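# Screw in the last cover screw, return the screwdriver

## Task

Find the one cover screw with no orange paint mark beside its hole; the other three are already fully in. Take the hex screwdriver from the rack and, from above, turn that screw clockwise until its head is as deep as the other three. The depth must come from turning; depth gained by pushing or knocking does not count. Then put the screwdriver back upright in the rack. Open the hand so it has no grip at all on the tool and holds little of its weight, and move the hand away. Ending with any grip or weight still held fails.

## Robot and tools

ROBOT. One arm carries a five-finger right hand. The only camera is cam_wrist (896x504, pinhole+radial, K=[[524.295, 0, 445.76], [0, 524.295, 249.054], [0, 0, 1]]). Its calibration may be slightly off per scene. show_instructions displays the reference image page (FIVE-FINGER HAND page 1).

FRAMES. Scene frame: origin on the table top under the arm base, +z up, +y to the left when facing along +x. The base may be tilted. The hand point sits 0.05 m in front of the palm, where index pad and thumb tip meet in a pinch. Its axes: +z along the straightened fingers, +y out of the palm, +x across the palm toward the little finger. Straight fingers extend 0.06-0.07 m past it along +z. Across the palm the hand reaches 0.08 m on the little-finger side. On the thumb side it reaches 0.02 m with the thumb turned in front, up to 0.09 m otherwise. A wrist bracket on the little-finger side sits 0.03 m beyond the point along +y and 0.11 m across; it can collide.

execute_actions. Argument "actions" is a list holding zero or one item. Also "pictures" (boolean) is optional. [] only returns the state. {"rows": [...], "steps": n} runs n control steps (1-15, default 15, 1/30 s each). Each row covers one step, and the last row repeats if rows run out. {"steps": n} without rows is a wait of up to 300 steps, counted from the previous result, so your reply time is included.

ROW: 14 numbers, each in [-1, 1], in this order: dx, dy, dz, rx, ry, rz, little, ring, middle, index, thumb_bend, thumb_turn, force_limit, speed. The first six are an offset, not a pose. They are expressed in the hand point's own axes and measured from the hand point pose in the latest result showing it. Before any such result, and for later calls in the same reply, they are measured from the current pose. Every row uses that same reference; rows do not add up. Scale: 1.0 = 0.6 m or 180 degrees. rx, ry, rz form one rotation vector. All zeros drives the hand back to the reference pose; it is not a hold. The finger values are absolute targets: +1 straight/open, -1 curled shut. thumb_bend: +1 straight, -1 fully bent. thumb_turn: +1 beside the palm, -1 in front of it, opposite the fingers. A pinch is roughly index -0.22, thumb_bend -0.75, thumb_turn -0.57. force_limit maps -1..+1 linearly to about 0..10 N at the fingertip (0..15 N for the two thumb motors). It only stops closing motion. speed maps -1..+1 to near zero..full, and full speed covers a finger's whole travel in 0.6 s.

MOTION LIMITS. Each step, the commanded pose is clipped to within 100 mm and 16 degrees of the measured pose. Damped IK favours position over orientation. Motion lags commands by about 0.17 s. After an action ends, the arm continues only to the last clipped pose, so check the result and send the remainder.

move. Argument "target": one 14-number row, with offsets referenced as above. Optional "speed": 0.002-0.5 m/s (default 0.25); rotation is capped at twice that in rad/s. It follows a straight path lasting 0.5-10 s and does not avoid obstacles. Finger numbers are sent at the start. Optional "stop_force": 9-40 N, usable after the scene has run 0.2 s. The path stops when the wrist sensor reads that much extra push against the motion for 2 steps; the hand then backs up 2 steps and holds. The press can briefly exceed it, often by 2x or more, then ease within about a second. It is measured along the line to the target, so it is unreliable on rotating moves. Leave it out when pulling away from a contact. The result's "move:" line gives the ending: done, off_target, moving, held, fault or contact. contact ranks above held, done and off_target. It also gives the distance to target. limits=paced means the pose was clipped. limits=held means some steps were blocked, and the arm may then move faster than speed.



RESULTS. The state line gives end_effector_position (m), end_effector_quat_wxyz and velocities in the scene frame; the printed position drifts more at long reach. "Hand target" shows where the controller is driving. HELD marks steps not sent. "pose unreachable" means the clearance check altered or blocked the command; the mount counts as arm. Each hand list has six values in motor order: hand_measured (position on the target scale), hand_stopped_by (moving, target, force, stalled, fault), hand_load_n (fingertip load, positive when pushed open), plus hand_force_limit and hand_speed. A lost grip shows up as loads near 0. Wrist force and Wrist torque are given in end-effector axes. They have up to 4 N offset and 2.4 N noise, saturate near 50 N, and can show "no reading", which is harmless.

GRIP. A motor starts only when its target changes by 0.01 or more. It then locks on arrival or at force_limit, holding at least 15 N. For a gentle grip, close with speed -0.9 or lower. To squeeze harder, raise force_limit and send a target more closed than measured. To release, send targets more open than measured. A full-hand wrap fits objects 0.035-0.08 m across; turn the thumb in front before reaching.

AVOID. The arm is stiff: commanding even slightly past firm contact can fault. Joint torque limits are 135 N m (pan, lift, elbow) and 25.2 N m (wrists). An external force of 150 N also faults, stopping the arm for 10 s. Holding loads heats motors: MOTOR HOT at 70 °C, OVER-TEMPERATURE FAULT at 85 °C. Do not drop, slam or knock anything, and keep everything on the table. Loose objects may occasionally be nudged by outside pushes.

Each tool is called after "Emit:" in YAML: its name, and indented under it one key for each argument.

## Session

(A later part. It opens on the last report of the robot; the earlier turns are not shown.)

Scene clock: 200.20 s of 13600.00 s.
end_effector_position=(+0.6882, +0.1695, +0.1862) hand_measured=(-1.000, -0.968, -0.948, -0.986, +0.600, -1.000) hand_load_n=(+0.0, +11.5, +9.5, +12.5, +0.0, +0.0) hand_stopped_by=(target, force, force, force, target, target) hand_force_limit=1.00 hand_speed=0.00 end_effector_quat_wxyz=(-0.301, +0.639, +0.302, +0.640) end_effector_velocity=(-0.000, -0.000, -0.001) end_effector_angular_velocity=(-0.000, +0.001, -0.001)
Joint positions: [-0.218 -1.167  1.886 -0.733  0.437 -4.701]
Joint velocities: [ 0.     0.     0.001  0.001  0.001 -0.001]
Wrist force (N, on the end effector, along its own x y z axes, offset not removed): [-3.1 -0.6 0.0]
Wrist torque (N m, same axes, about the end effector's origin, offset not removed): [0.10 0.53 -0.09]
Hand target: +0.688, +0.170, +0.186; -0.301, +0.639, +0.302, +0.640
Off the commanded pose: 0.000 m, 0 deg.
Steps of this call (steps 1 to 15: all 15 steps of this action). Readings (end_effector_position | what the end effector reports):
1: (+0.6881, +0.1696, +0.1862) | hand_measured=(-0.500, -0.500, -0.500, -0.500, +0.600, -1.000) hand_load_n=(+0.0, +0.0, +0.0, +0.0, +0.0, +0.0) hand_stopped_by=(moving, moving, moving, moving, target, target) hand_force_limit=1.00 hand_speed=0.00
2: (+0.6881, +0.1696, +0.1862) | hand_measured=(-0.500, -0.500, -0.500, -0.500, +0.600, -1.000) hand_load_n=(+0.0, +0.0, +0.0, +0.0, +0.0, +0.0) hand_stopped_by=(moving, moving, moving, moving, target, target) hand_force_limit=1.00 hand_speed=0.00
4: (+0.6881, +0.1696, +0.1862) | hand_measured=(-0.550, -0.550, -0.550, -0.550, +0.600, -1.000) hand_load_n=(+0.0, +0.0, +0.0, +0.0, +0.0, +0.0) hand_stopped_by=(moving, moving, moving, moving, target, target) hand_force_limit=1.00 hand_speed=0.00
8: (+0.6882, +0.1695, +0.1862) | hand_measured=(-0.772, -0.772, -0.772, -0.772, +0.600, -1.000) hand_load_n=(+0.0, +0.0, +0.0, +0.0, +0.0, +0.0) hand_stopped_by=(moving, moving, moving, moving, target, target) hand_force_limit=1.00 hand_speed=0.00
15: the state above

Emit:
move:
  target: [0,0.0175,-0.0312,-0.175,0,0,-1,-1,-1,-1,0.6,-1,1,0]
  speed: 0.4

Emit:
move:
  target: [0,0.0175,-0.0312,-0.175,0,0,-1,-1,-1,-1,0.6,-1,1,0]
  speed: 0.4

Emit:
execute_actions:
  actions:
    - {"rows":[[0,0,0,0,0,0,-0.5,-0.5,-0.5,-0.5,0.6,-1,1,0.5]],"steps":8}
  pictures: false

Emit:
move:
  target: [-0.0002,-0.0313,0.0179,0.175,0,0,-0.5,-0.5,-0.5,-0.5,0.6,-1,1,0.5]
  speed: 0.4

Emit:
move:
  target: [0,-0.0312,0.0175,0.175,0,0,-0.5,-0.5,-0.5,-0.5,0.6,-1,1,0.5]
  speed: 0.4

Emit:
execute_actions:
  actions:
    - {"rows":[[0,0,0,0,0,0,-1,-1,-1,-1,0.6,-1,1,0]],"steps":15}
  pictures: false

Emit:
move:
  target: [0,0.0175,-0.0312,-0.175,0,0,-1,-1,-1,-1,0.6,-1,1,0]
  speed: 0.4

Emit:
move:
  target: [0,0.0175,-0.0312,-0.175,0,0,-1,-1,-1,-1,0.6,-1,1,0]
  speed: 0.4

Emit:
execute_actions:
  actions:
    - {"rows":[[0,0,0,0,0,0,-0.5,-0.5,-0.5,-0.5,0.6,-1,1,0.5]],"steps":8}
  pictures: false

Emit:
move:
  target: [-0.0002,-0.0313,0.0179,0.175,0,0,-0.5,-0.5,-0.5,-0.5,0.6,-1,1,0.5]
  speed: 0.4

Emit:
move:
  target: [0,-0.0312,0.0175,0.175,0,0,-0.5,-0.5,-0.5,-0.5,0.6,-1,1,0.5]
  speed: 0.4

Emit:
execute_actions:
  actions:
    - {"rows":[[0,0,0,0,0,0,-1,-1,-1,-1,0.6,-1,1,0]],"steps":15}
  pictures: false

Emit:
move:
  target: [0,0.0175,-0.0312,-0.175,0,0,-1,-1,-1,-1,0.6,-1,1,0]
  speed: 0.4

Emit:
move:
  target: [0,0.0175,-0.0312,-0.175,0,0,-1,-1,-1,-1,0.6,-1,1,0]
  speed: 0.4

Emit:
execute_actions:
  actions:
    - {"rows":[[0,0,0,0,0,0,-0.5,-0.5,-0.5,-0.5,0.6,-1,1,0.5]],"steps":8}
  pictures: false

Emit:
move:
  target: [-0.0002,-0.0313,0.0179,0.175,0,0,-0.5,-0.5,-0.5,-0.5,0.6,-1,1,0.5]
  speed: 0.4

Emit:
move:
  target: [0,-0.0312,0.0175,0.175,0,0,-0.5,-0.5,-0.5,-0.5,0.6,-1,1,0.5]
  speed: 0.4

Emit:
execute_actions:
  actions:
    - {"rows":[[0,0,0,0,0,0,-1,-1,-1,-1,0.6,-1,1,0]],"steps":15}
  pictures: false

Scene clock: 204.43 s of 13600.00 s.
end_effector_position=(+0.6843, +0.1485, +0.1862) hand_measured=(-1.000, -0.968, -0.948, -0.984, +0.600, -1.000) hand_load_n=(+0.0, +8.5, +7.0, +10.0, +0.0, +0.0) hand_stopped_by=(target, force, force, force, target, target) hand_force_limit=1.00 hand_speed=0.00 end_effector_quat_wxyz=(-0.117, +0.696, +0.118, +0.698) end_effector_velocity=(+0.001, -0.000, -0.000) end_effector_angular_velocity=(-0.001, +0.001, -0.011)
Joint positions: [ 0.009 -1.239  1.995 -0.763  1.212 -4.708]
Joint velocities: [ 0.005  0.002 -0.003  0.002  0.016 -0.001]
Wrist force (N, on the end effector, along its own x y z axes, offset not removed): [7.0 -1.8 0.0]
Wrist torque (N m, same axes, about the end effector's origin, offset not removed): [-0.17 -0.30 0.13]
Hand target: +0.684, +0.148, +0.186; -0.117, +0.696, +0.117, +0.698
Off the commanded pose: 0.000 m, 0 deg.
move: done
camera_calibration (this result's frames):
cam_wrist: T_world_to_cam=[[0.284783, -0.953154, -0.101962, -0.0382048], [-0.561046, -0.0794877, -0.82396, 0.552774], [0.777256, 0.291855, -0.5574, -0.337963], [0, 0, 0, 1]] pos_world=[0.583695, 0.10616, 0.263188]

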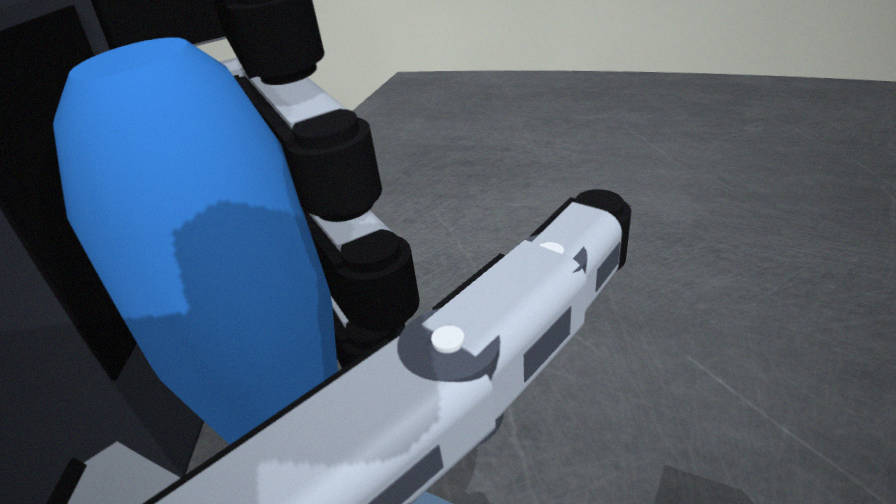

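Scene clock: 205.77 s of 13600.00 s.
end_effector_position=(+0.6699, +0.1325, +0.1861) hand_measured=(-1.000, -0.968, -0.948, -0.984, +0.600, -1.000) hand_load_n=(+0.0, +4.0, +4.5, +9.0, +0.0, +0.0) hand_stopped_by=(target, force, force, force, target, target) hand_force_limit=1.00 hand_speed=0.00 end_effector_quat_wxyz=(+0.076, +0.702, -0.076, +0.704) end_effector_velocity=(+0.001, -0.000, -0.000) end_effector_angular_velocity=(+0.001, +0.001, -0.009)
Joint positions: [ 0.273 -1.13   1.825 -0.7    2.025 -4.71 ]
Joint velocities: [ 0.003  0.004 -0.008  0.004  0.012  0.002]
Wrist force (N, on the end effector, along its own x y z axes, offset not removed): [-1.5 -2.5 1.3]
Wrist torque (N m, same axes, about the end effector's origin, offset not removed): [-0.43 0.22 -0.43]
Hand target: +0.670, +0.132, +0.186; +0.076, +0.702, -0.076, +0.704
Off the commanded pose: 0.000 m, 0 deg.
move: done
camera_calibration (this result's frames):
cam_wrist: T_world_to_cam=[[-0.254155, -0.961617, -0.103428, 0.313127], [-0.519374, 0.225912, -0.824145, 0.474999], [0.815878, -0.155743, -0.556855, -0.288888], [0, 0, 0, 1]] pos_world=[0.561982, 0.148808, 0.262985]

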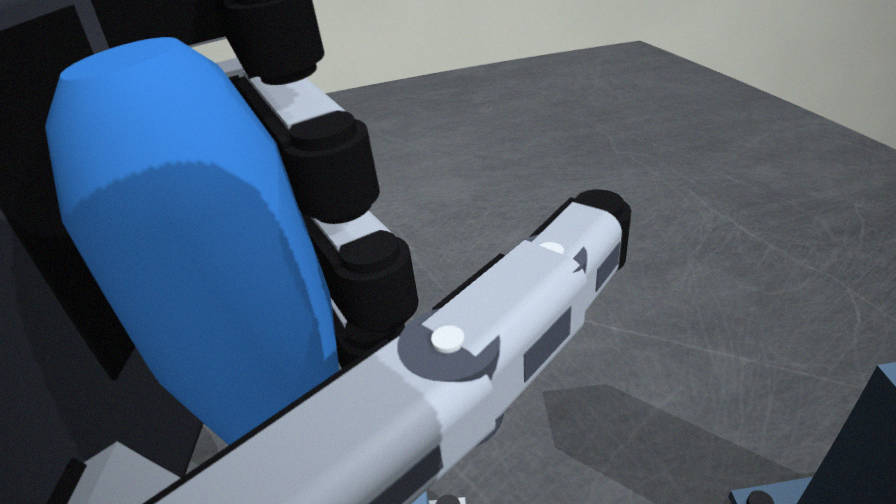

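Scene clock: 206.03 s of 13600.00 s.
end_effector_position=(+0.6700, +0.1326, +0.1861) hand_measured=(-0.592, -0.560, -0.540, -0.578, +0.600, -1.000) hand_load_n=(+0.0, +0.0, +0.5, +0.0, +0.0, +0.0) hand_stopped_by=(moving, moving, moving, moving, target, target) hand_force_limit=1.00 hand_speed=0.50 end_effector_quat_wxyz=(+0.076, +0.702, -0.076, +0.704) end_effector_velocity=(+0.000, +0.001, +0.000) end_effector_angular_velocity=(+0.001, -0.000, +0.003)
Joint positions: [ 0.273 -1.13   1.825 -0.7    2.025 -4.71 ]
Joint velocities: [ 0.    -0.001  0.     0.001 -0.003  0.002]
Wrist force (N, on the end effector, along its own x y z axes, offset not removed): [-2.0 -1.2 0.6]
Wrist torque (N m, same axes, about the end effector's origin, offset not removed): [-0.09 0.19 -0.38]
Hand target: +0.670, +0.133, +0.186; +0.076, +0.702, -0.076, +0.704
Off the commanded pose: 0.000 m, 0 deg.
Steps of this call (steps 1 to 8: all 8 steps of this action). Readings (end_effector_position | what the end effector reports):
1: (+0.6700, +0.1325, +0.1861) | hand_measured=(-1.000, -0.968, -0.948, -0.984, +0.600, -1.000) hand_load_n=(+0.0, +4.0, +4.5, +9.0, +0.0, +0.0) hand_stopped_by=(moving, moving, moving, moving, target, target) hand_force_limit=1.00 hand_speed=0.50
2: (+0.6700, +0.1325, +0.1861) | hand_measured=(-1.000, -0.968, -0.948, -0.984, +0.600, -1.000) hand_load_n=(+0.0, +4.0, +4.5, +9.0, +0.0, +0.0) hand_stopped_by=(moving, moving, moving, moving, target, target) hand_force_limit=1.00 hand_speed=0.50
4: (+0.6700, +0.1325, +0.1861) | hand_measured=(-0.924, -0.894, -0.874, -0.912, +0.600, -1.000) hand_load_n=(+0.0, +0.0, +0.0, +0.0, +0.0, +0.0) hand_stopped_by=(moving, moving, moving, moving, target, target) hand_force_limit=1.00 hand_speed=0.50
8: the state above

Scene clock: 207.60 s of 13600.00 s.
end_effector_position=(+0.6844, +0.1486, +0.1861) hand_measured=(-0.500, -0.500, -0.500, -0.500, +0.600, -1.000) hand_load_n=(+0.0, +0.0, +0.0, +0.0, +0.0, +0.0) hand_stopped_by=(target, target, target, target, target, target) hand_force_limit=1.00 hand_speed=0.50 end_effector_quat_wxyz=(-0.117, +0.696, +0.118, +0.698) end_effector_velocity=(+0.001, +0.001, +0.000) end_effector_angular_velocity=(+0.001, -0.001, +0.012)
Joint positions: [ 0.009 -1.239  1.995 -0.763  1.212 -4.708]
Joint velocities: [-0.006  0.001 -0.002 -0.    -0.018  0.001]
Wrist force (N, on the end effector, along its own x y z axes, offset not removed): [-1.6 -0.9 1.9]
Wrist torque (N m, same axes, about the end effector's origin, offset not removed): [-0.11 0.19 -0.26]
Hand target: +0.685, +0.149, +0.186; -0.117, +0.696, +0.118, +0.698
Off the commanded pose: 0.000 m, 0 deg.
move: done
camera_calibration (this result's frames):
cam_wrist: T_world_to_cam=[[0.284809, -0.953159, -0.101841, -0.038184], [-0.561064, -0.0796145, -0.823935, 0.552734], [0.777233, 0.291803, -0.557458, -0.33813], [0, 0, 0, 1]] pos_world=[0.5838, 0.106277, 0.263035]

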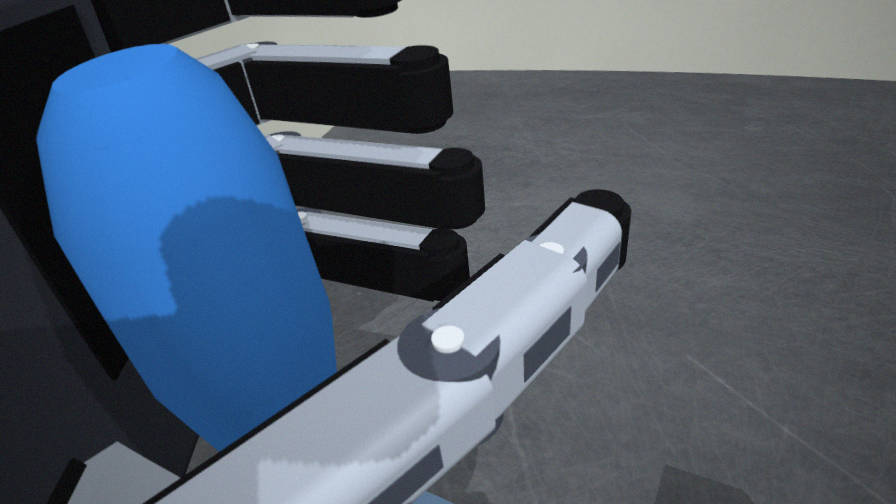

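Scene clock: 208.90 s of 13600.00 s.
end_effector_position=(+0.6881, +0.1696, +0.1860) hand_measured=(-0.500, -0.500, -0.500, -0.500, +0.600, -1.000) hand_load_n=(+0.0, +0.0, +0.0, +0.0, +0.0, +0.0) hand_stopped_by=(target, target, target, target, target, target) hand_force_limit=1.00 hand_speed=0.50 end_effector_quat_wxyz=(-0.301, +0.639, +0.302, +0.640) end_effector_velocity=(+0.001, +0.001, +0.001) end_effector_angular_velocity=(-0.001, +0.001, +0.013)
Joint positions: [-0.218 -1.167  1.886 -0.734  0.437 -4.701]
Joint velocities: [-0.002  0.004 -0.009  0.008 -0.015 -0.003]
Wrist force (N, on the end effector, along its own x y z axes, offset not removed): [-2.8 -2.1 0.3]
Wrist torque (N m, same axes, about the end effector's origin, offset not removed): [-0.24 0.29 -0.33]
Hand target: +0.688, +0.170, +0.186; -0.302, +0.639, +0.303, +0.640
Off the commanded pose: 0.000 m, 0 deg.
move: done
camera_calibration (this result's frames):
cam_wrist: T_world_to_cam=[[0.740055, -0.664948, -0.10081, -0.381558], [-0.437242, -0.361803, -0.823358, 0.519003], [0.511017, 0.653408, -0.558497, -0.22511], [0, 0, 0, 1]] pos_world=[0.624339, 0.0811489, 0.263137]

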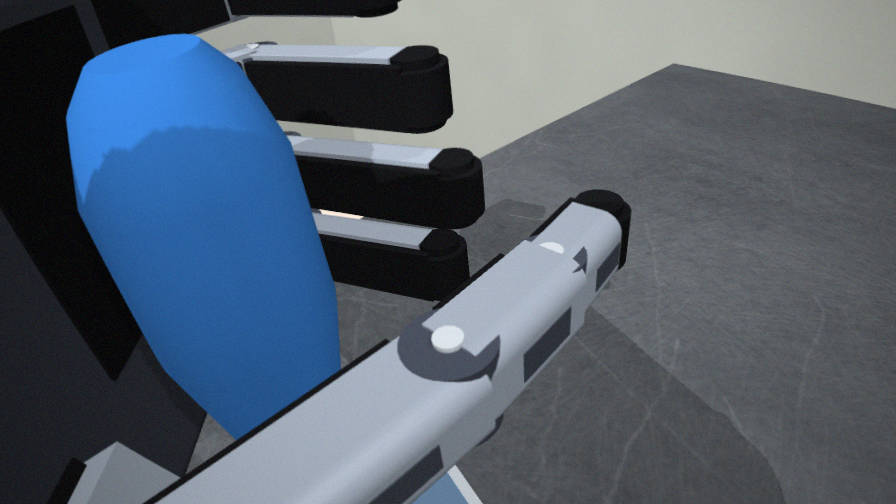

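Scene clock: 209.40 s of 13600.00 s.
end_effector_position=(+0.6882, +0.1695, +0.1861) hand_measured=(-1.000, -0.970, -0.950, -0.988, +0.600, -1.000) hand_load_n=(+0.0, +11.5, +9.5, +12.5, +0.0, +0.0) hand_stopped_by=(target, force, force, force, target, target) hand_force_limit=1.00 hand_speed=0.00 end_effector_quat_wxyz=(-0.301, +0.639, +0.302, +0.640) end_effector_velocity=(-0.000, +0.000, -0.001) end_effector_angular_velocity=(+0.000, +0.002, +0.000)
Joint positions: [-0.218 -1.167  1.886 -0.734  0.437 -4.701]
Joint velocities: [-0.     0.001  0.001  0.    -0.    -0.   ]
Wrist force (N, on the end effector, along its own x y z axes, offset not removed): [-2.0 -4.6 -0.1]
Wrist torque (N m, same axes, about the end effector's origin, offset not removed): [-0.43 0.25 -0.15]
Hand target: +0.688, +0.170, +0.186; -0.301, +0.639, +0.302, +0.640
Off the commanded pose: 0.000 m, 0 deg.
Steps of this call (steps 1 to 15: all 15 steps of this action). Readings (end_effector_position | what the end effector reports):
1: (+0.6881, +0.1696, +0.1860) | hand_measured=(-0.500, -0.500, -0.500, -0.500, +0.600, -1.000) hand_load_n=(+0.0, +0.0, +0.0, +0.0, +0.0, +0.0) hand_stopped_by=(moving, moving, moving, moving, target, target) hand_force_limit=1.00 hand_speed=0.00
2: (+0.6881, +0.1696, +0.1860) | hand_measured=(-0.500, -0.500, -0.500, -0.500, +0.600, -1.000) hand_load_n=(+0.0, +0.0, +0.0, +0.0, +0.0, +0.0) hand_stopped_by=(moving, moving, moving, moving, target, target) hand_force_limit=1.00 hand_speed=0.00
4: (+0.6881, +0.1696, +0.1860) | hand_measured=(-0.550, -0.550, -0.550, -0.550, +0.600, -1.000) hand_load_n=(+0.0, +0.0, +0.0, +0.0, +0.0, +0.0) hand_stopped_by=(moving, moving, moving, moving, target, target) hand_force_limit=1.00 hand_speed=0.00
8: (+0.6882, +0.1695, +0.1861) | hand_measured=(-0.772, -0.772, -0.772, -0.772, +0.600, -1.000) hand_load_n=(+0.0, +0.0, +0.0, +0.0, +0.0, +0.0) hand_stopped_by=(moving, moving, moving, moving, target, target) hand_force_limit=1.00 hand_speed=0.00
15: the state above

Scene clock: 210.97 s of 13600.00 s.
end_effector_position=(+0.6843, +0.1485, +0.1860) hand_measured=(-1.000, -0.970, -0.950, -0.986, +0.600, -1.000) hand_load_n=(+0.0, +8.5, +7.0, +10.0, +0.0, +0.0) hand_stopped_by=(target, force, force, force, target, target) hand_force_limit=1.00 hand_speed=0.00 end_effector_quat_wxyz=(-0.117, +0.696, +0.118, +0.698) end_effector_velocity=(+0.001, -0.000, +0.001) end_effector_angular_velocity=(+0.002, -0.001, -0.010)
Joint positions: [ 0.009 -1.239  1.995 -0.763  1.213 -4.708]
Joint velocities: [ 0.006  0.001 -0.003  0.     0.016  0.002]
Wrist force (N, on the end effector, along its own x y z axes, offset not removed): [4.9 -2.9 -1.7]
Wrist torque (N m, same axes, about the end effector's origin, offset not removed): [-0.32 0.06 -0.20]
Hand target: +0.684, +0.148, +0.186; -0.117, +0.696, +0.117, +0.698
Off the commanded pose: 0.000 m, 0 deg.
move: done
camera_calibration (this result's frames):
cam_wrist: T_world_to_cam=[[0.284538, -0.953228, -0.101957, -0.0380313], [-0.561032, -0.0793349, -0.823984, 0.552581], [0.777355, 0.291655, -0.557365, -0.338102], [0, 0, 0, 1]] pos_world=[0.583663, 0.106196, 0.262994]

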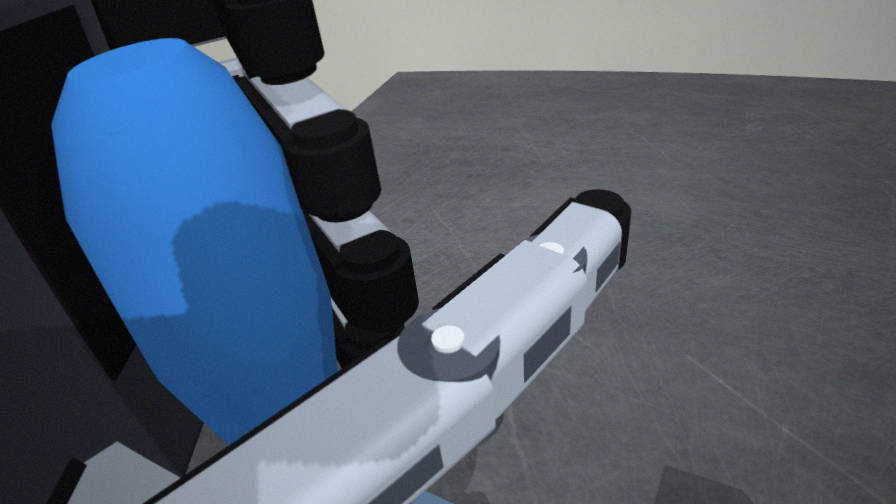

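Scene clock: 212.30 s of 13600.00 s.
end_effector_position=(+0.6699, +0.1325, +0.1859) hand_measured=(-1.000, -0.972, -0.950, -0.986, +0.600, -1.000) hand_load_n=(+0.0, +4.0, +5.0, +9.0, +0.0, +0.0) hand_stopped_by=(target, force, force, force, target, target) hand_force_limit=1.00 hand_speed=0.00 end_effector_quat_wxyz=(+0.076, +0.702, -0.076, +0.704) end_effector_velocity=(+0.001, -0.000, -0.000) end_effector_angular_velocity=(-0.001, +0.001, -0.009)
Joint positions: [ 0.273 -1.129  1.825 -0.701  2.026 -4.71 ]
Joint velocities: [ 0.003  0.005 -0.008  0.004  0.012 -0.001]
Wrist force (N, on the end effector, along its own x y z axes, offset not removed): [-1.1 0.2 0.6]
Wrist torque (N m, same axes, about the end effector's origin, offset not removed): [0.05 0.17 -0.15]
Hand target: +0.670, +0.132, +0.186; +0.076, +0.702, -0.076, +0.704
Off the commanded pose: 0.000 m, 0 deg.
move: done
camera_calibration (this result's frames):
cam_wrist: T_world_to_cam=[[-0.254402, -0.96155, -0.103446, 0.313275], [-0.519278, 0.226054, -0.824166, 0.47475], [0.815861, -0.155952, -0.55682, -0.288941], [0, 0, 0, 1]] pos_world=[0.561961, 0.148849, 0.262792]

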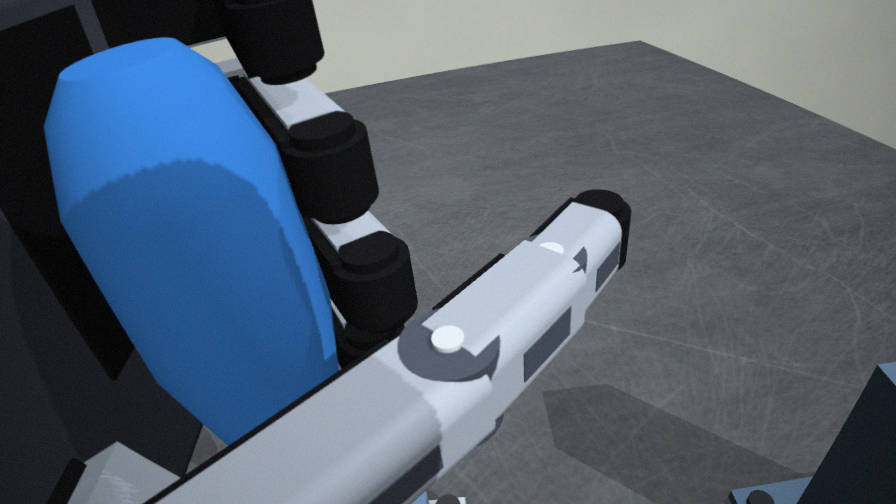

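Scene clock: 212.57 s of 13600.00 s.
end_effector_position=(+0.6700, +0.1326, +0.1859) hand_measured=(-0.592, -0.564, -0.542, -0.580, +0.600, -1.000) hand_load_n=(+0.0, +0.0, +0.5, +0.0, +0.0, +0.0) hand_stopped_by=(moving, moving, moving, moving, target, target) hand_force_limit=1.00 hand_speed=0.50 end_effector_quat_wxyz=(+0.076, +0.702, -0.076, +0.704) end_effector_velocity=(+0.000, +0.000, +0.000) end_effector_angular_velocity=(-0.000, -0.000, +0.002)
Joint positions: [ 0.273 -1.129  1.825 -0.701  2.026 -4.71 ]
Joint velocities: [ 0.     0.     0.    -0.001 -0.002 -0.001]
Wrist force (N, on the end effector, along its own x y z axes, offset not removed): [-1.3 -1.5 1.3]
Wrist torque (N m, same axes, about the end effector's origin, offset not removed): [-0.28 0.29 -0.28]
Hand target: +0.670, +0.133, +0.186; +0.076, +0.702, -0.076, +0.704
Off the commanded pose: 0.000 m, 0 deg.
Steps of this call (steps 1 to 8: all 8 steps of this action). Readings (end_effector_position | what the end effector reports):
1: (+0.6699, +0.1325, +0.1859) | hand_measured=(-1.000, -0.972, -0.950, -0.986, +0.600, -1.000) hand_load_n=(+0.0, +4.0, +5.0, +9.0, +0.0, +0.0) hand_stopped_by=(moving, moving, moving, moving, target, target) hand_force_limit=1.00 hand_speed=0.50
2: (+0.6699, +0.1325, +0.1859) | hand_measured=(-1.000, -0.972, -0.950, -0.986, +0.600, -1.000) hand_load_n=(+0.0, +4.0, +5.0, +9.0, +0.0, +0.0) hand_stopped_by=(moving, moving, moving, moving, target, target) hand_force_limit=1.00 hand_speed=0.50
4: (+0.6699, +0.1325, +0.1859) | hand_measured=(-0.924, -0.896, -0.876, -0.914, +0.600, -1.000) hand_load_n=(+0.0, +0.0, +0.0, +0.0, +0.0, +0.0) hand_stopped_by=(moving, moving, moving, moving, target, target) hand_force_limit=1.00 hand_speed=0.50
8: the state above

Scene clock: 214.13 s of 13600.00 s.
end_effector_position=(+0.6844, +0.1486, +0.1859) hand_measured=(-0.500, -0.500, -0.500, -0.500, +0.600, -1.000) hand_load_n=(+0.0, +0.0, +0.0, +0.0, +0.0, +0.0) hand_stopped_by=(target, target, target, target, target, target) hand_force_limit=1.00 hand_speed=0.50 end_effector_quat_wxyz=(-0.117, +0.696, +0.118, +0.698) end_effector_velocity=(+0.002, +0.000, +0.001) end_effector_angular_velocity=(+0.001, -0.002, +0.011)
Joint positions: [ 0.009 -1.238  1.995 -0.764  1.213 -4.708]
Joint velocities: [-0.006  0.001 -0.003 -0.001 -0.017  0.001]
Wrist force (N, on the end effector, along its own x y z axes, offset not removed): [-3.8 -0.5 0.0]
Wrist torque (N m, same axes, about the end effector's origin, offset not removed): [0.14 0.58 -0.33]
Hand target: +0.685, +0.149, +0.186; -0.117, +0.696, +0.118, +0.698
Off the commanded pose: 0.000 m, 0 deg.
move: done
camera_calibration (this result's frames):
cam_wrist: T_world_to_cam=[[0.284563, -0.953233, -0.101836, -0.0380103], [-0.561045, -0.0794597, -0.823963, 0.552542], [0.777337, 0.291604, -0.557418, -0.338271], [0, 0, 0, 1]] pos_world=[0.583768, 0.106313, 0.262845]

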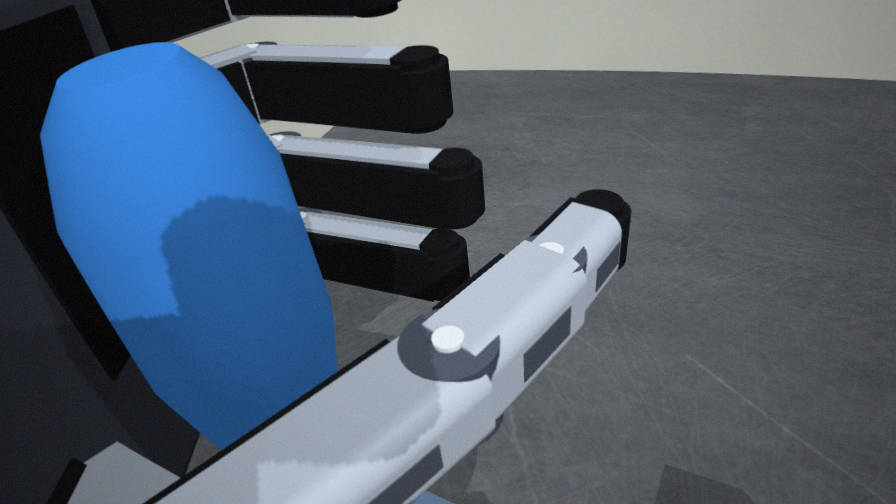

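Scene clock: 215.43 s of 13600.00 s.
end_effector_position=(+0.6881, +0.1696, +0.1859) hand_measured=(-0.500, -0.500, -0.500, -0.500, +0.600, -1.000) hand_load_n=(+0.0, +0.0, +0.0, +0.0, +0.0, +0.0) hand_stopped_by=(target, target, target, target, target, target) hand_force_limit=1.00 hand_speed=0.50 end_effector_quat_wxyz=(-0.301, +0.639, +0.302, +0.640) end_effector_velocity=(+0.000, +0.001, +0.002) end_effector_angular_velocity=(-0.002, -0.002, +0.014)
Joint positions: [-0.218 -1.167  1.887 -0.734  0.438 -4.701]
Joint velocities: [-0.002  0.002 -0.009  0.007 -0.016 -0.004]
Wrist force (N, on the end effector, along its own x y z axes, offset not removed): [-1.1 -2.0 1.1]
Wrist torque (N m, same axes, about the end effector's origin, offset not removed): [-0.27 0.07 -0.30]
Hand target: +0.688, +0.170, +0.186; -0.302, +0.639, +0.303, +0.640
Off the commanded pose: 0.000 m, 0 deg.
move: done
camera_calibration (this result's frames):
cam_wrist: T_world_to_cam=[[0.739885, -0.665142, -0.100781, -0.381418], [-0.437298, -0.36168, -0.823382, 0.518872], [0.511216, 0.653279, -0.558467, -0.225333], [0, 0, 0, 1]] pos_world=[0.6243, 0.081174, 0.262949]

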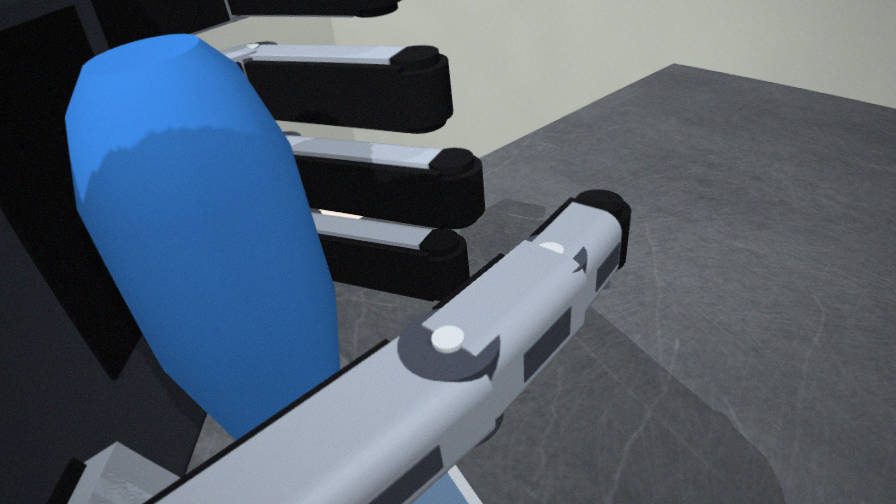

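Scene clock: 215.93 s of 13600.00 s.
end_effector_position=(+0.6882, +0.1695, +0.1859) hand_measured=(-1.000, -0.970, -0.950, -0.986, +0.600, -1.000) hand_load_n=(+0.0, +11.5, +9.5, +12.5, +0.0, +0.0) hand_stopped_by=(target, force, force, force, target, target) hand_force_limit=1.00 hand_speed=0.00 end_effector_quat_wxyz=(-0.301, +0.639, +0.302, +0.640) end_effector_velocity=(-0.000, +0.000, +0.000) end_effector_angular_velocity=(+0.000, -0.000, +0.001)
Joint positions: [-0.218 -1.167  1.886 -0.734  0.438 -4.701]
Joint velocities: [ 0.    -0.002  0.001 -0.    -0.     0.001]
Wrist force (N, on the end effector, along its own x y z axes, offset not removed): [-2.8 -3.5 -1.0]
Wrist torque (N m, same axes, about the end effector's origin, offset not removed): [-0.21 0.37 -0.09]
Hand target: +0.688, +0.170, +0.186; -0.301, +0.639, +0.302, +0.640
Off the commanded pose: 0.000 m, 0 deg.
Steps of this call (steps 1 to 15: all 15 steps of this action). Readings (end_effector_position | what the end effector reports):
1: (+0.6881, +0.1696, +0.1859) | hand_measured=(-0.500, -0.500, -0.500, -0.500, +0.600, -1.000) hand_load_n=(+0.0, +0.0, +0.0, +0.0, +0.0, +0.0) hand_stopped_by=(moving, moving, moving, moving, target, target) hand_force_limit=1.00 hand_speed=0.00
2: (+0.6881, +0.1696, +0.1859) | hand_measured=(-0.500, -0.500, -0.500, -0.500, +0.600, -1.000) hand_load_n=(+0.0, +0.0, +0.0, +0.0, +0.0, +0.0) hand_stopped_by=(moving, moving, moving, moving, target, target) hand_force_limit=1.00 hand_speed=0.00
4: (+0.6881, +0.1696, +0.1859) | hand_measured=(-0.550, -0.550, -0.550, -0.550, +0.600, -1.000) hand_load_n=(+0.0, +0.0, +0.0, +0.0, +0.0, +0.0) hand_stopped_by=(moving, moving, moving, moving, target, target) hand_force_limit=1.00 hand_speed=0.00
8: (+0.6882, +0.1695, +0.1859) | hand_measured=(-0.772, -0.772, -0.772, -0.772, +0.600, -1.000) hand_load_n=(+0.0, +0.0, +0.0, +0.0, +0.0, +0.0) hand_stopped_by=(moving, moving, moving, moving, target, target) hand_force_limit=1.00 hand_speed=0.00
15: the state above

Scene clock: 217.50 s of 13600.00 s.
end_effector_position=(+0.6843, +0.1485, +0.1859) hand_measured=(-1.000, -0.970, -0.950, -0.986, +0.600, -1.000) hand_load_n=(+0.0, +8.5, +7.0, +10.0, +0.0, +0.0) hand_stopped_by=(target, force, force, force, target, target) hand_force_limit=1.00 hand_speed=0.00 end_effector_quat_wxyz=(-0.117, +0.696, +0.117, +0.698) end_effector_velocity=(+0.001, -0.000, -0.000) end_effector_angular_velocity=(-0.000, +0.000, -0.010)
Joint positions: [ 0.009 -1.239  1.996 -0.764  1.213 -4.708]
Joint velocities: [ 0.005  0.002 -0.003  0.001  0.016 -0.001]
Wrist force (N, on the end effector, along its own x y z axes, offset not removed): [6.8 -2.9 -0.5]
Wrist torque (N m, same axes, about the end effector's origin, offset not removed): [-0.27 -0.24 -0.01]
Hand target: +0.684, +0.148, +0.186; -0.117, +0.696, +0.117, +0.698
Off the commanded pose: 0.000 m, 0 deg.
move: done
camera_calibration (this result's frames):
cam_wrist: T_world_to_cam=[[0.284294, -0.953301, -0.101952, -0.0378577], [-0.561011, -0.0791804, -0.824013, 0.55239], [0.777459, 0.291458, -0.557323, -0.338244], [0, 0, 0, 1]] pos_world=[0.583631, 0.106233, 0.262805]

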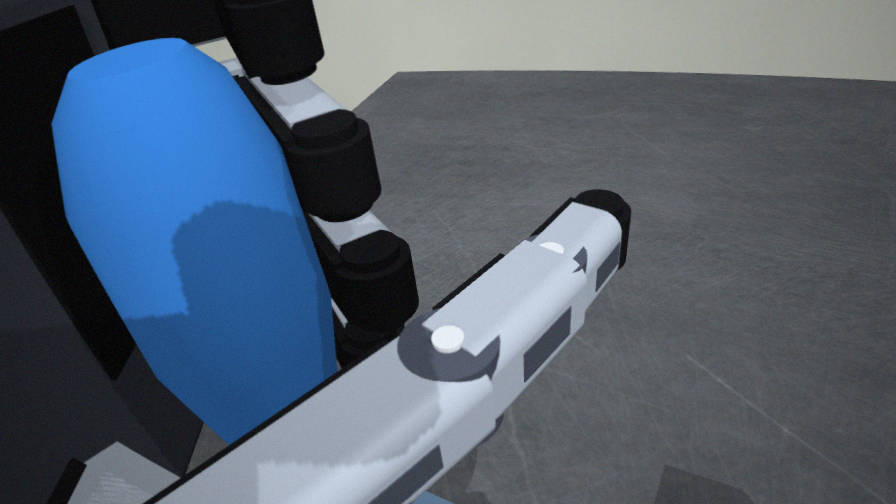

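Scene clock: 218.83 s of 13600.00 s.
end_effector_position=(+0.6699, +0.1325, +0.1857) hand_measured=(-1.000, -0.972, -0.950, -0.986, +0.600, -1.000) hand_load_n=(+0.0, +4.0, +5.0, +9.0, +0.0, +0.0) hand_stopped_by=(target, force, force, force, target, target) hand_force_limit=1.00 hand_speed=0.00 end_effector_quat_wxyz=(+0.076, +0.702, -0.076, +0.704) end_effector_velocity=(+0.001, -0.000, -0.000) end_effector_angular_velocity=(-0.000, +0.001, -0.009)
Joint positions: [ 0.273 -1.129  1.825 -0.701  2.026 -4.71 ]
Joint velocities: [ 0.003  0.005 -0.008  0.004  0.012  0.   ]
Wrist force (N, on the end effector, along its own x y z axes, offset not removed): [-2.0 -1.6 0.3]
Wrist torque (N m, same axes, about the end effector's origin, offset not removed): [-0.26 0.30 -0.41]
Hand target: +0.670, +0.133, +0.186; +0.077, +0.702, -0.077, +0.704
Off the commanded pose: 0.000 m, 0 deg.
move: done
camera_calibration (this result's frames):
cam_wrist: T_world_to_cam=[[-0.254652, -0.961482, -0.103464, 0.313423], [-0.51919, 0.226199, -0.824182, 0.474501], [0.815839, -0.156163, -0.556794, -0.288989], [0, 0, 0, 1]] pos_world=[0.561938, 0.14889, 0.262595]

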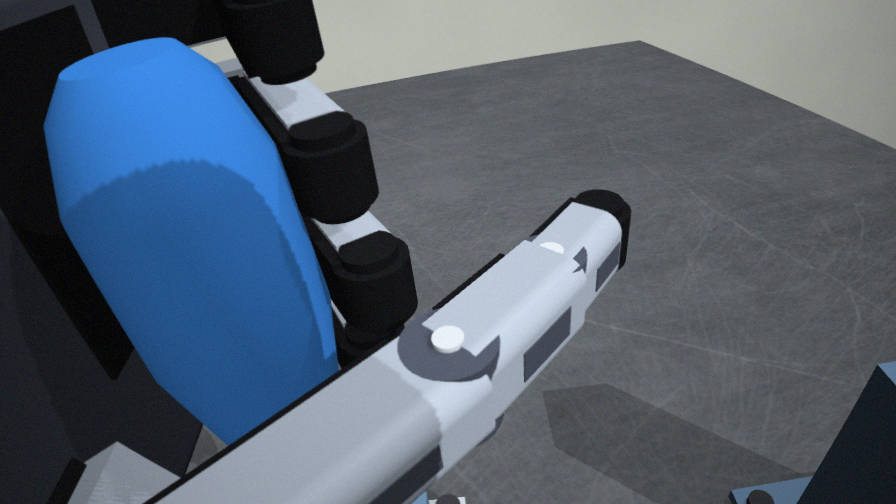

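Scene clock: 219.10 s of 13600.00 s.
end_effector_position=(+0.6700, +0.1326, +0.1857) hand_measured=(-0.592, -0.564, -0.542, -0.580, +0.600, -1.000) hand_load_n=(+0.0, +0.0, +0.5, +0.0, +0.0, +0.0) hand_stopped_by=(moving, moving, moving, moving, target, target) hand_force_limit=1.00 hand_speed=0.50 end_effector_quat_wxyz=(+0.076, +0.702, -0.076, +0.704) end_effector_velocity=(+0.000, +0.000, -0.001) end_effector_angular_velocity=(-0.001, +0.001, +0.001)
Joint positions: [ 0.273 -1.129  1.825 -0.701  2.026 -4.71 ]
Joint velocities: [-0.     0.001 -0.    -0.001 -0.001 -0.001]
Wrist force (N, on the end effector, along its own x y z axes, offset not removed): [-0.8 -1.2 1.6]
Wrist torque (N m, same axes, about the end effector's origin, offset not removed): [-0.18 0.12 -0.23]
Hand target: +0.670, +0.133, +0.186; +0.076, +0.702, -0.076, +0.704
Off the commanded pose: 0.000 m, 0 deg.
Steps of this call (steps 1 to 8: all 8 steps of this action). Readings (end_effector_position | what the end effector reports):
1: (+0.6699, +0.1325, +0.1857) | hand_measured=(-1.000, -0.972, -0.950, -0.986, +0.600, -1.000) hand_load_n=(+0.0, +4.0, +5.0, +9.0, +0.0, +0.0) hand_stopped_by=(moving, moving, moving, moving, target, target) hand_force_limit=1.00 hand_speed=0.50
2: (+0.6699, +0.1325, +0.1857) | hand_measured=(-1.000, -0.972, -0.950, -0.986, +0.600, -1.000) hand_load_n=(+0.0, +4.0, +5.0, +9.0, +0.0, +0.0) hand_stopped_by=(moving, moving, moving, moving, target, target) hand_force_limit=1.00 hand_speed=0.50
4: (+0.6699, +0.1325, +0.1857) | hand_measured=(-0.924, -0.896, -0.876, -0.914, +0.600, -1.000) hand_load_n=(+0.0, +0.0, +0.0, +0.0, +0.0, +0.0) hand_stopped_by=(moving, moving, moving, moving, target, target) hand_force_limit=1.00 hand_speed=0.50
8: the state above

Scene clock: 220.67 s of 13600.00 s.
end_effector_position=(+0.6844, +0.1486, +0.1857) hand_measured=(-0.500, -0.500, -0.500, -0.500, +0.600, -1.000) hand_load_n=(+0.0, +0.0, +0.0, +0.0, +0.0, +0.0) hand_stopped_by=(target, target, target, target, target, target) hand_force_limit=1.00 hand_speed=0.50 end_effector_quat_wxyz=(-0.117, +0.696, +0.118, +0.698) end_effector_velocity=(+0.002, +0.000, +0.002) end_effector_angular_velocity=(+0.001, -0.003, +0.010)
Joint positions: [ 0.009 -1.238  1.995 -0.764  1.213 -4.708]
Joint velocities: [-0.006 -0.    -0.002 -0.001 -0.015  0.001]
Wrist force (N, on the end effector, along its own x y z axes, offset not removed): [-2.4 -0.1 -1.1]
Wrist torque (N m, same axes, about the end effector's origin, offset not removed): [0.17 0.39 -0.28]
Hand target: +0.685, +0.149, +0.186; -0.117, +0.696, +0.118, +0.698
Off the commanded pose: 0.000 m, 0 deg.
move: done
camera_calibration (this result's frames):
cam_wrist: T_world_to_cam=[[0.284315, -0.953307, -0.101836, -0.0378346], [-0.561041, -0.0793048, -0.82398, 0.552348], [0.77743, 0.291404, -0.557392, -0.338405], [0, 0, 0, 1]] pos_world=[0.583733, 0.106348, 0.262647]

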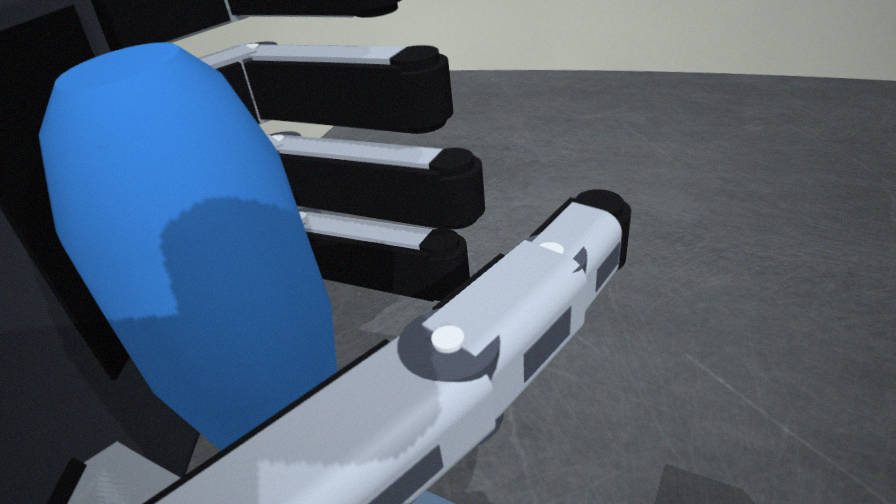

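Scene clock: 221.97 s of 13600.00 s.
end_effector_position=(+0.6881, +0.1696, +0.1857) hand_measured=(-0.500, -0.500, -0.500, -0.500, +0.600, -1.000) hand_load_n=(+0.0, +0.0, +0.0, +0.0, +0.0, +0.0) hand_stopped_by=(target, target, target, target, target, target) hand_force_limit=1.00 hand_speed=0.50 end_effector_quat_wxyz=(-0.301, +0.639, +0.302, +0.640) end_effector_velocity=(+0.001, +0.001, +0.001) end_effector_angular_velocity=(-0.004, -0.003, +0.012)
Joint positions: [-0.217 -1.167  1.887 -0.735  0.438 -4.7  ]
Joint velocities: [-0.002  0.004 -0.009  0.007 -0.014 -0.007]
Wrist force (N, on the end effector, along its own x y z axes, offset not removed): [-4.0 0.2 1.4]
Wrist torque (N m, same axes, about the end effector's origin, offset not removed): [0.06 0.55 -0.35]
Hand target: +0.688, +0.170, +0.186; -0.301, +0.639, +0.303, +0.640
Off the commanded pose: 0.000 m, 0 deg.
move: done
camera_calibration (this result's frames):
cam_wrist: T_world_to_cam=[[0.739712, -0.665336, -0.100766, -0.381271], [-0.43737, -0.361557, -0.823398, 0.518739], [0.511403, 0.65315, -0.558446, -0.22555], [0, 0, 0, 1]] pos_world=[0.624259, 0.0811983, 0.262751]

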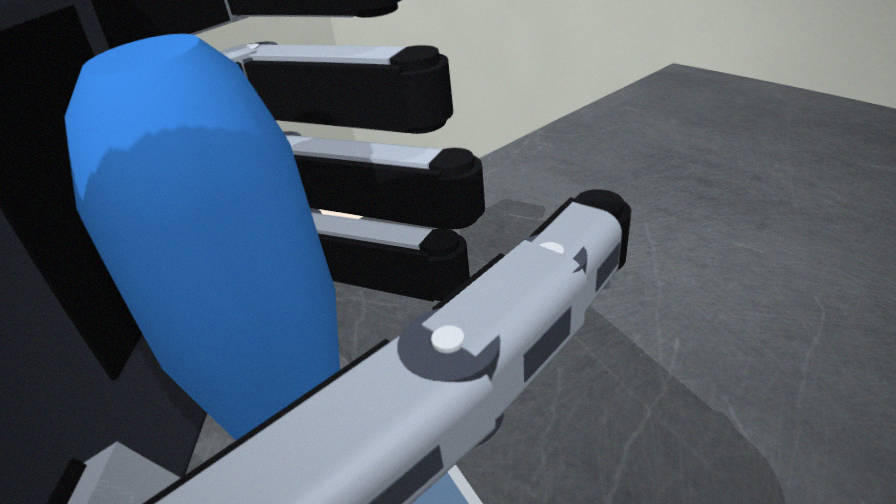

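Scene clock: 222.47 s of 13600.00 s.
end_effector_position=(+0.6882, +0.1695, +0.1857) hand_measured=(-1.000, -0.970, -0.950, -0.986, +0.600, -1.000) hand_load_n=(+0.0, +11.5, +9.5, +12.5, +0.0, +0.0) hand_stopped_by=(target, force, force, force, target, target) hand_force_limit=1.00 hand_speed=0.00 end_effector_quat_wxyz=(-0.301, +0.639, +0.302, +0.640) end_effector_velocity=(-0.000, -0.000, +0.000) end_effector_angular_velocity=(+0.000, -0.000, -0.002)
Joint positions: [-0.217 -1.167  1.887 -0.735  0.438 -4.701]
Joint velocities: [ 0.    -0.001  0.001 -0.001  0.002  0.   ]
Wrist force (N, on the end effector, along its own x y z axes, offset not removed): [-3.5 -4.0 -0.6]
Wrist torque (N m, same axes, about the end effector's origin, offset not removed): [-0.23 0.53 -0.26]
Hand target: +0.688, +0.170, +0.186; -0.301, +0.639, +0.302, +0.640
Off the commanded pose: 0.000 m, 0 deg.
Steps of this call (steps 1 to 15: all 15 steps of this action). Readings (end_effector_position | what the end effector reports):
1: (+0.6881, +0.1696, +0.1857) | hand_measured=(-0.500, -0.500, -0.500, -0.500, +0.600, -1.000) hand_load_n=(+0.0, +0.0, +0.0, +0.0, +0.0, +0.0) hand_stopped_by=(moving, moving, moving, moving, target, target) hand_force_limit=1.00 hand_speed=0.00
2: (+0.6881, +0.1696, +0.1857) | hand_measured=(-0.500, -0.500, -0.500, -0.500, +0.600, -1.000) hand_load_n=(+0.0, +0.0, +0.0, +0.0, +0.0, +0.0) hand_stopped_by=(moving, moving, moving, moving, target, target) hand_force_limit=1.00 hand_speed=0.00
4: (+0.6881, +0.1696, +0.1857) | hand_measured=(-0.550, -0.550, -0.550, -0.550, +0.600, -1.000) hand_load_n=(+0.0, +0.0, +0.0, +0.0, +0.0, +0.0) hand_stopped_by=(moving, moving, moving, moving, target, target) hand_force_limit=1.00 hand_speed=0.00
8: (+0.6882, +0.1695, +0.1857) | hand_measured=(-0.772, -0.772, -0.772, -0.772, +0.600, -1.000) hand_load_n=(+0.0, +0.0, +0.0, +0.0, +0.0, +0.0) hand_stopped_by=(moving, moving, moving, moving, target, target) hand_force_limit=1.00 hand_speed=0.00
15: the state above


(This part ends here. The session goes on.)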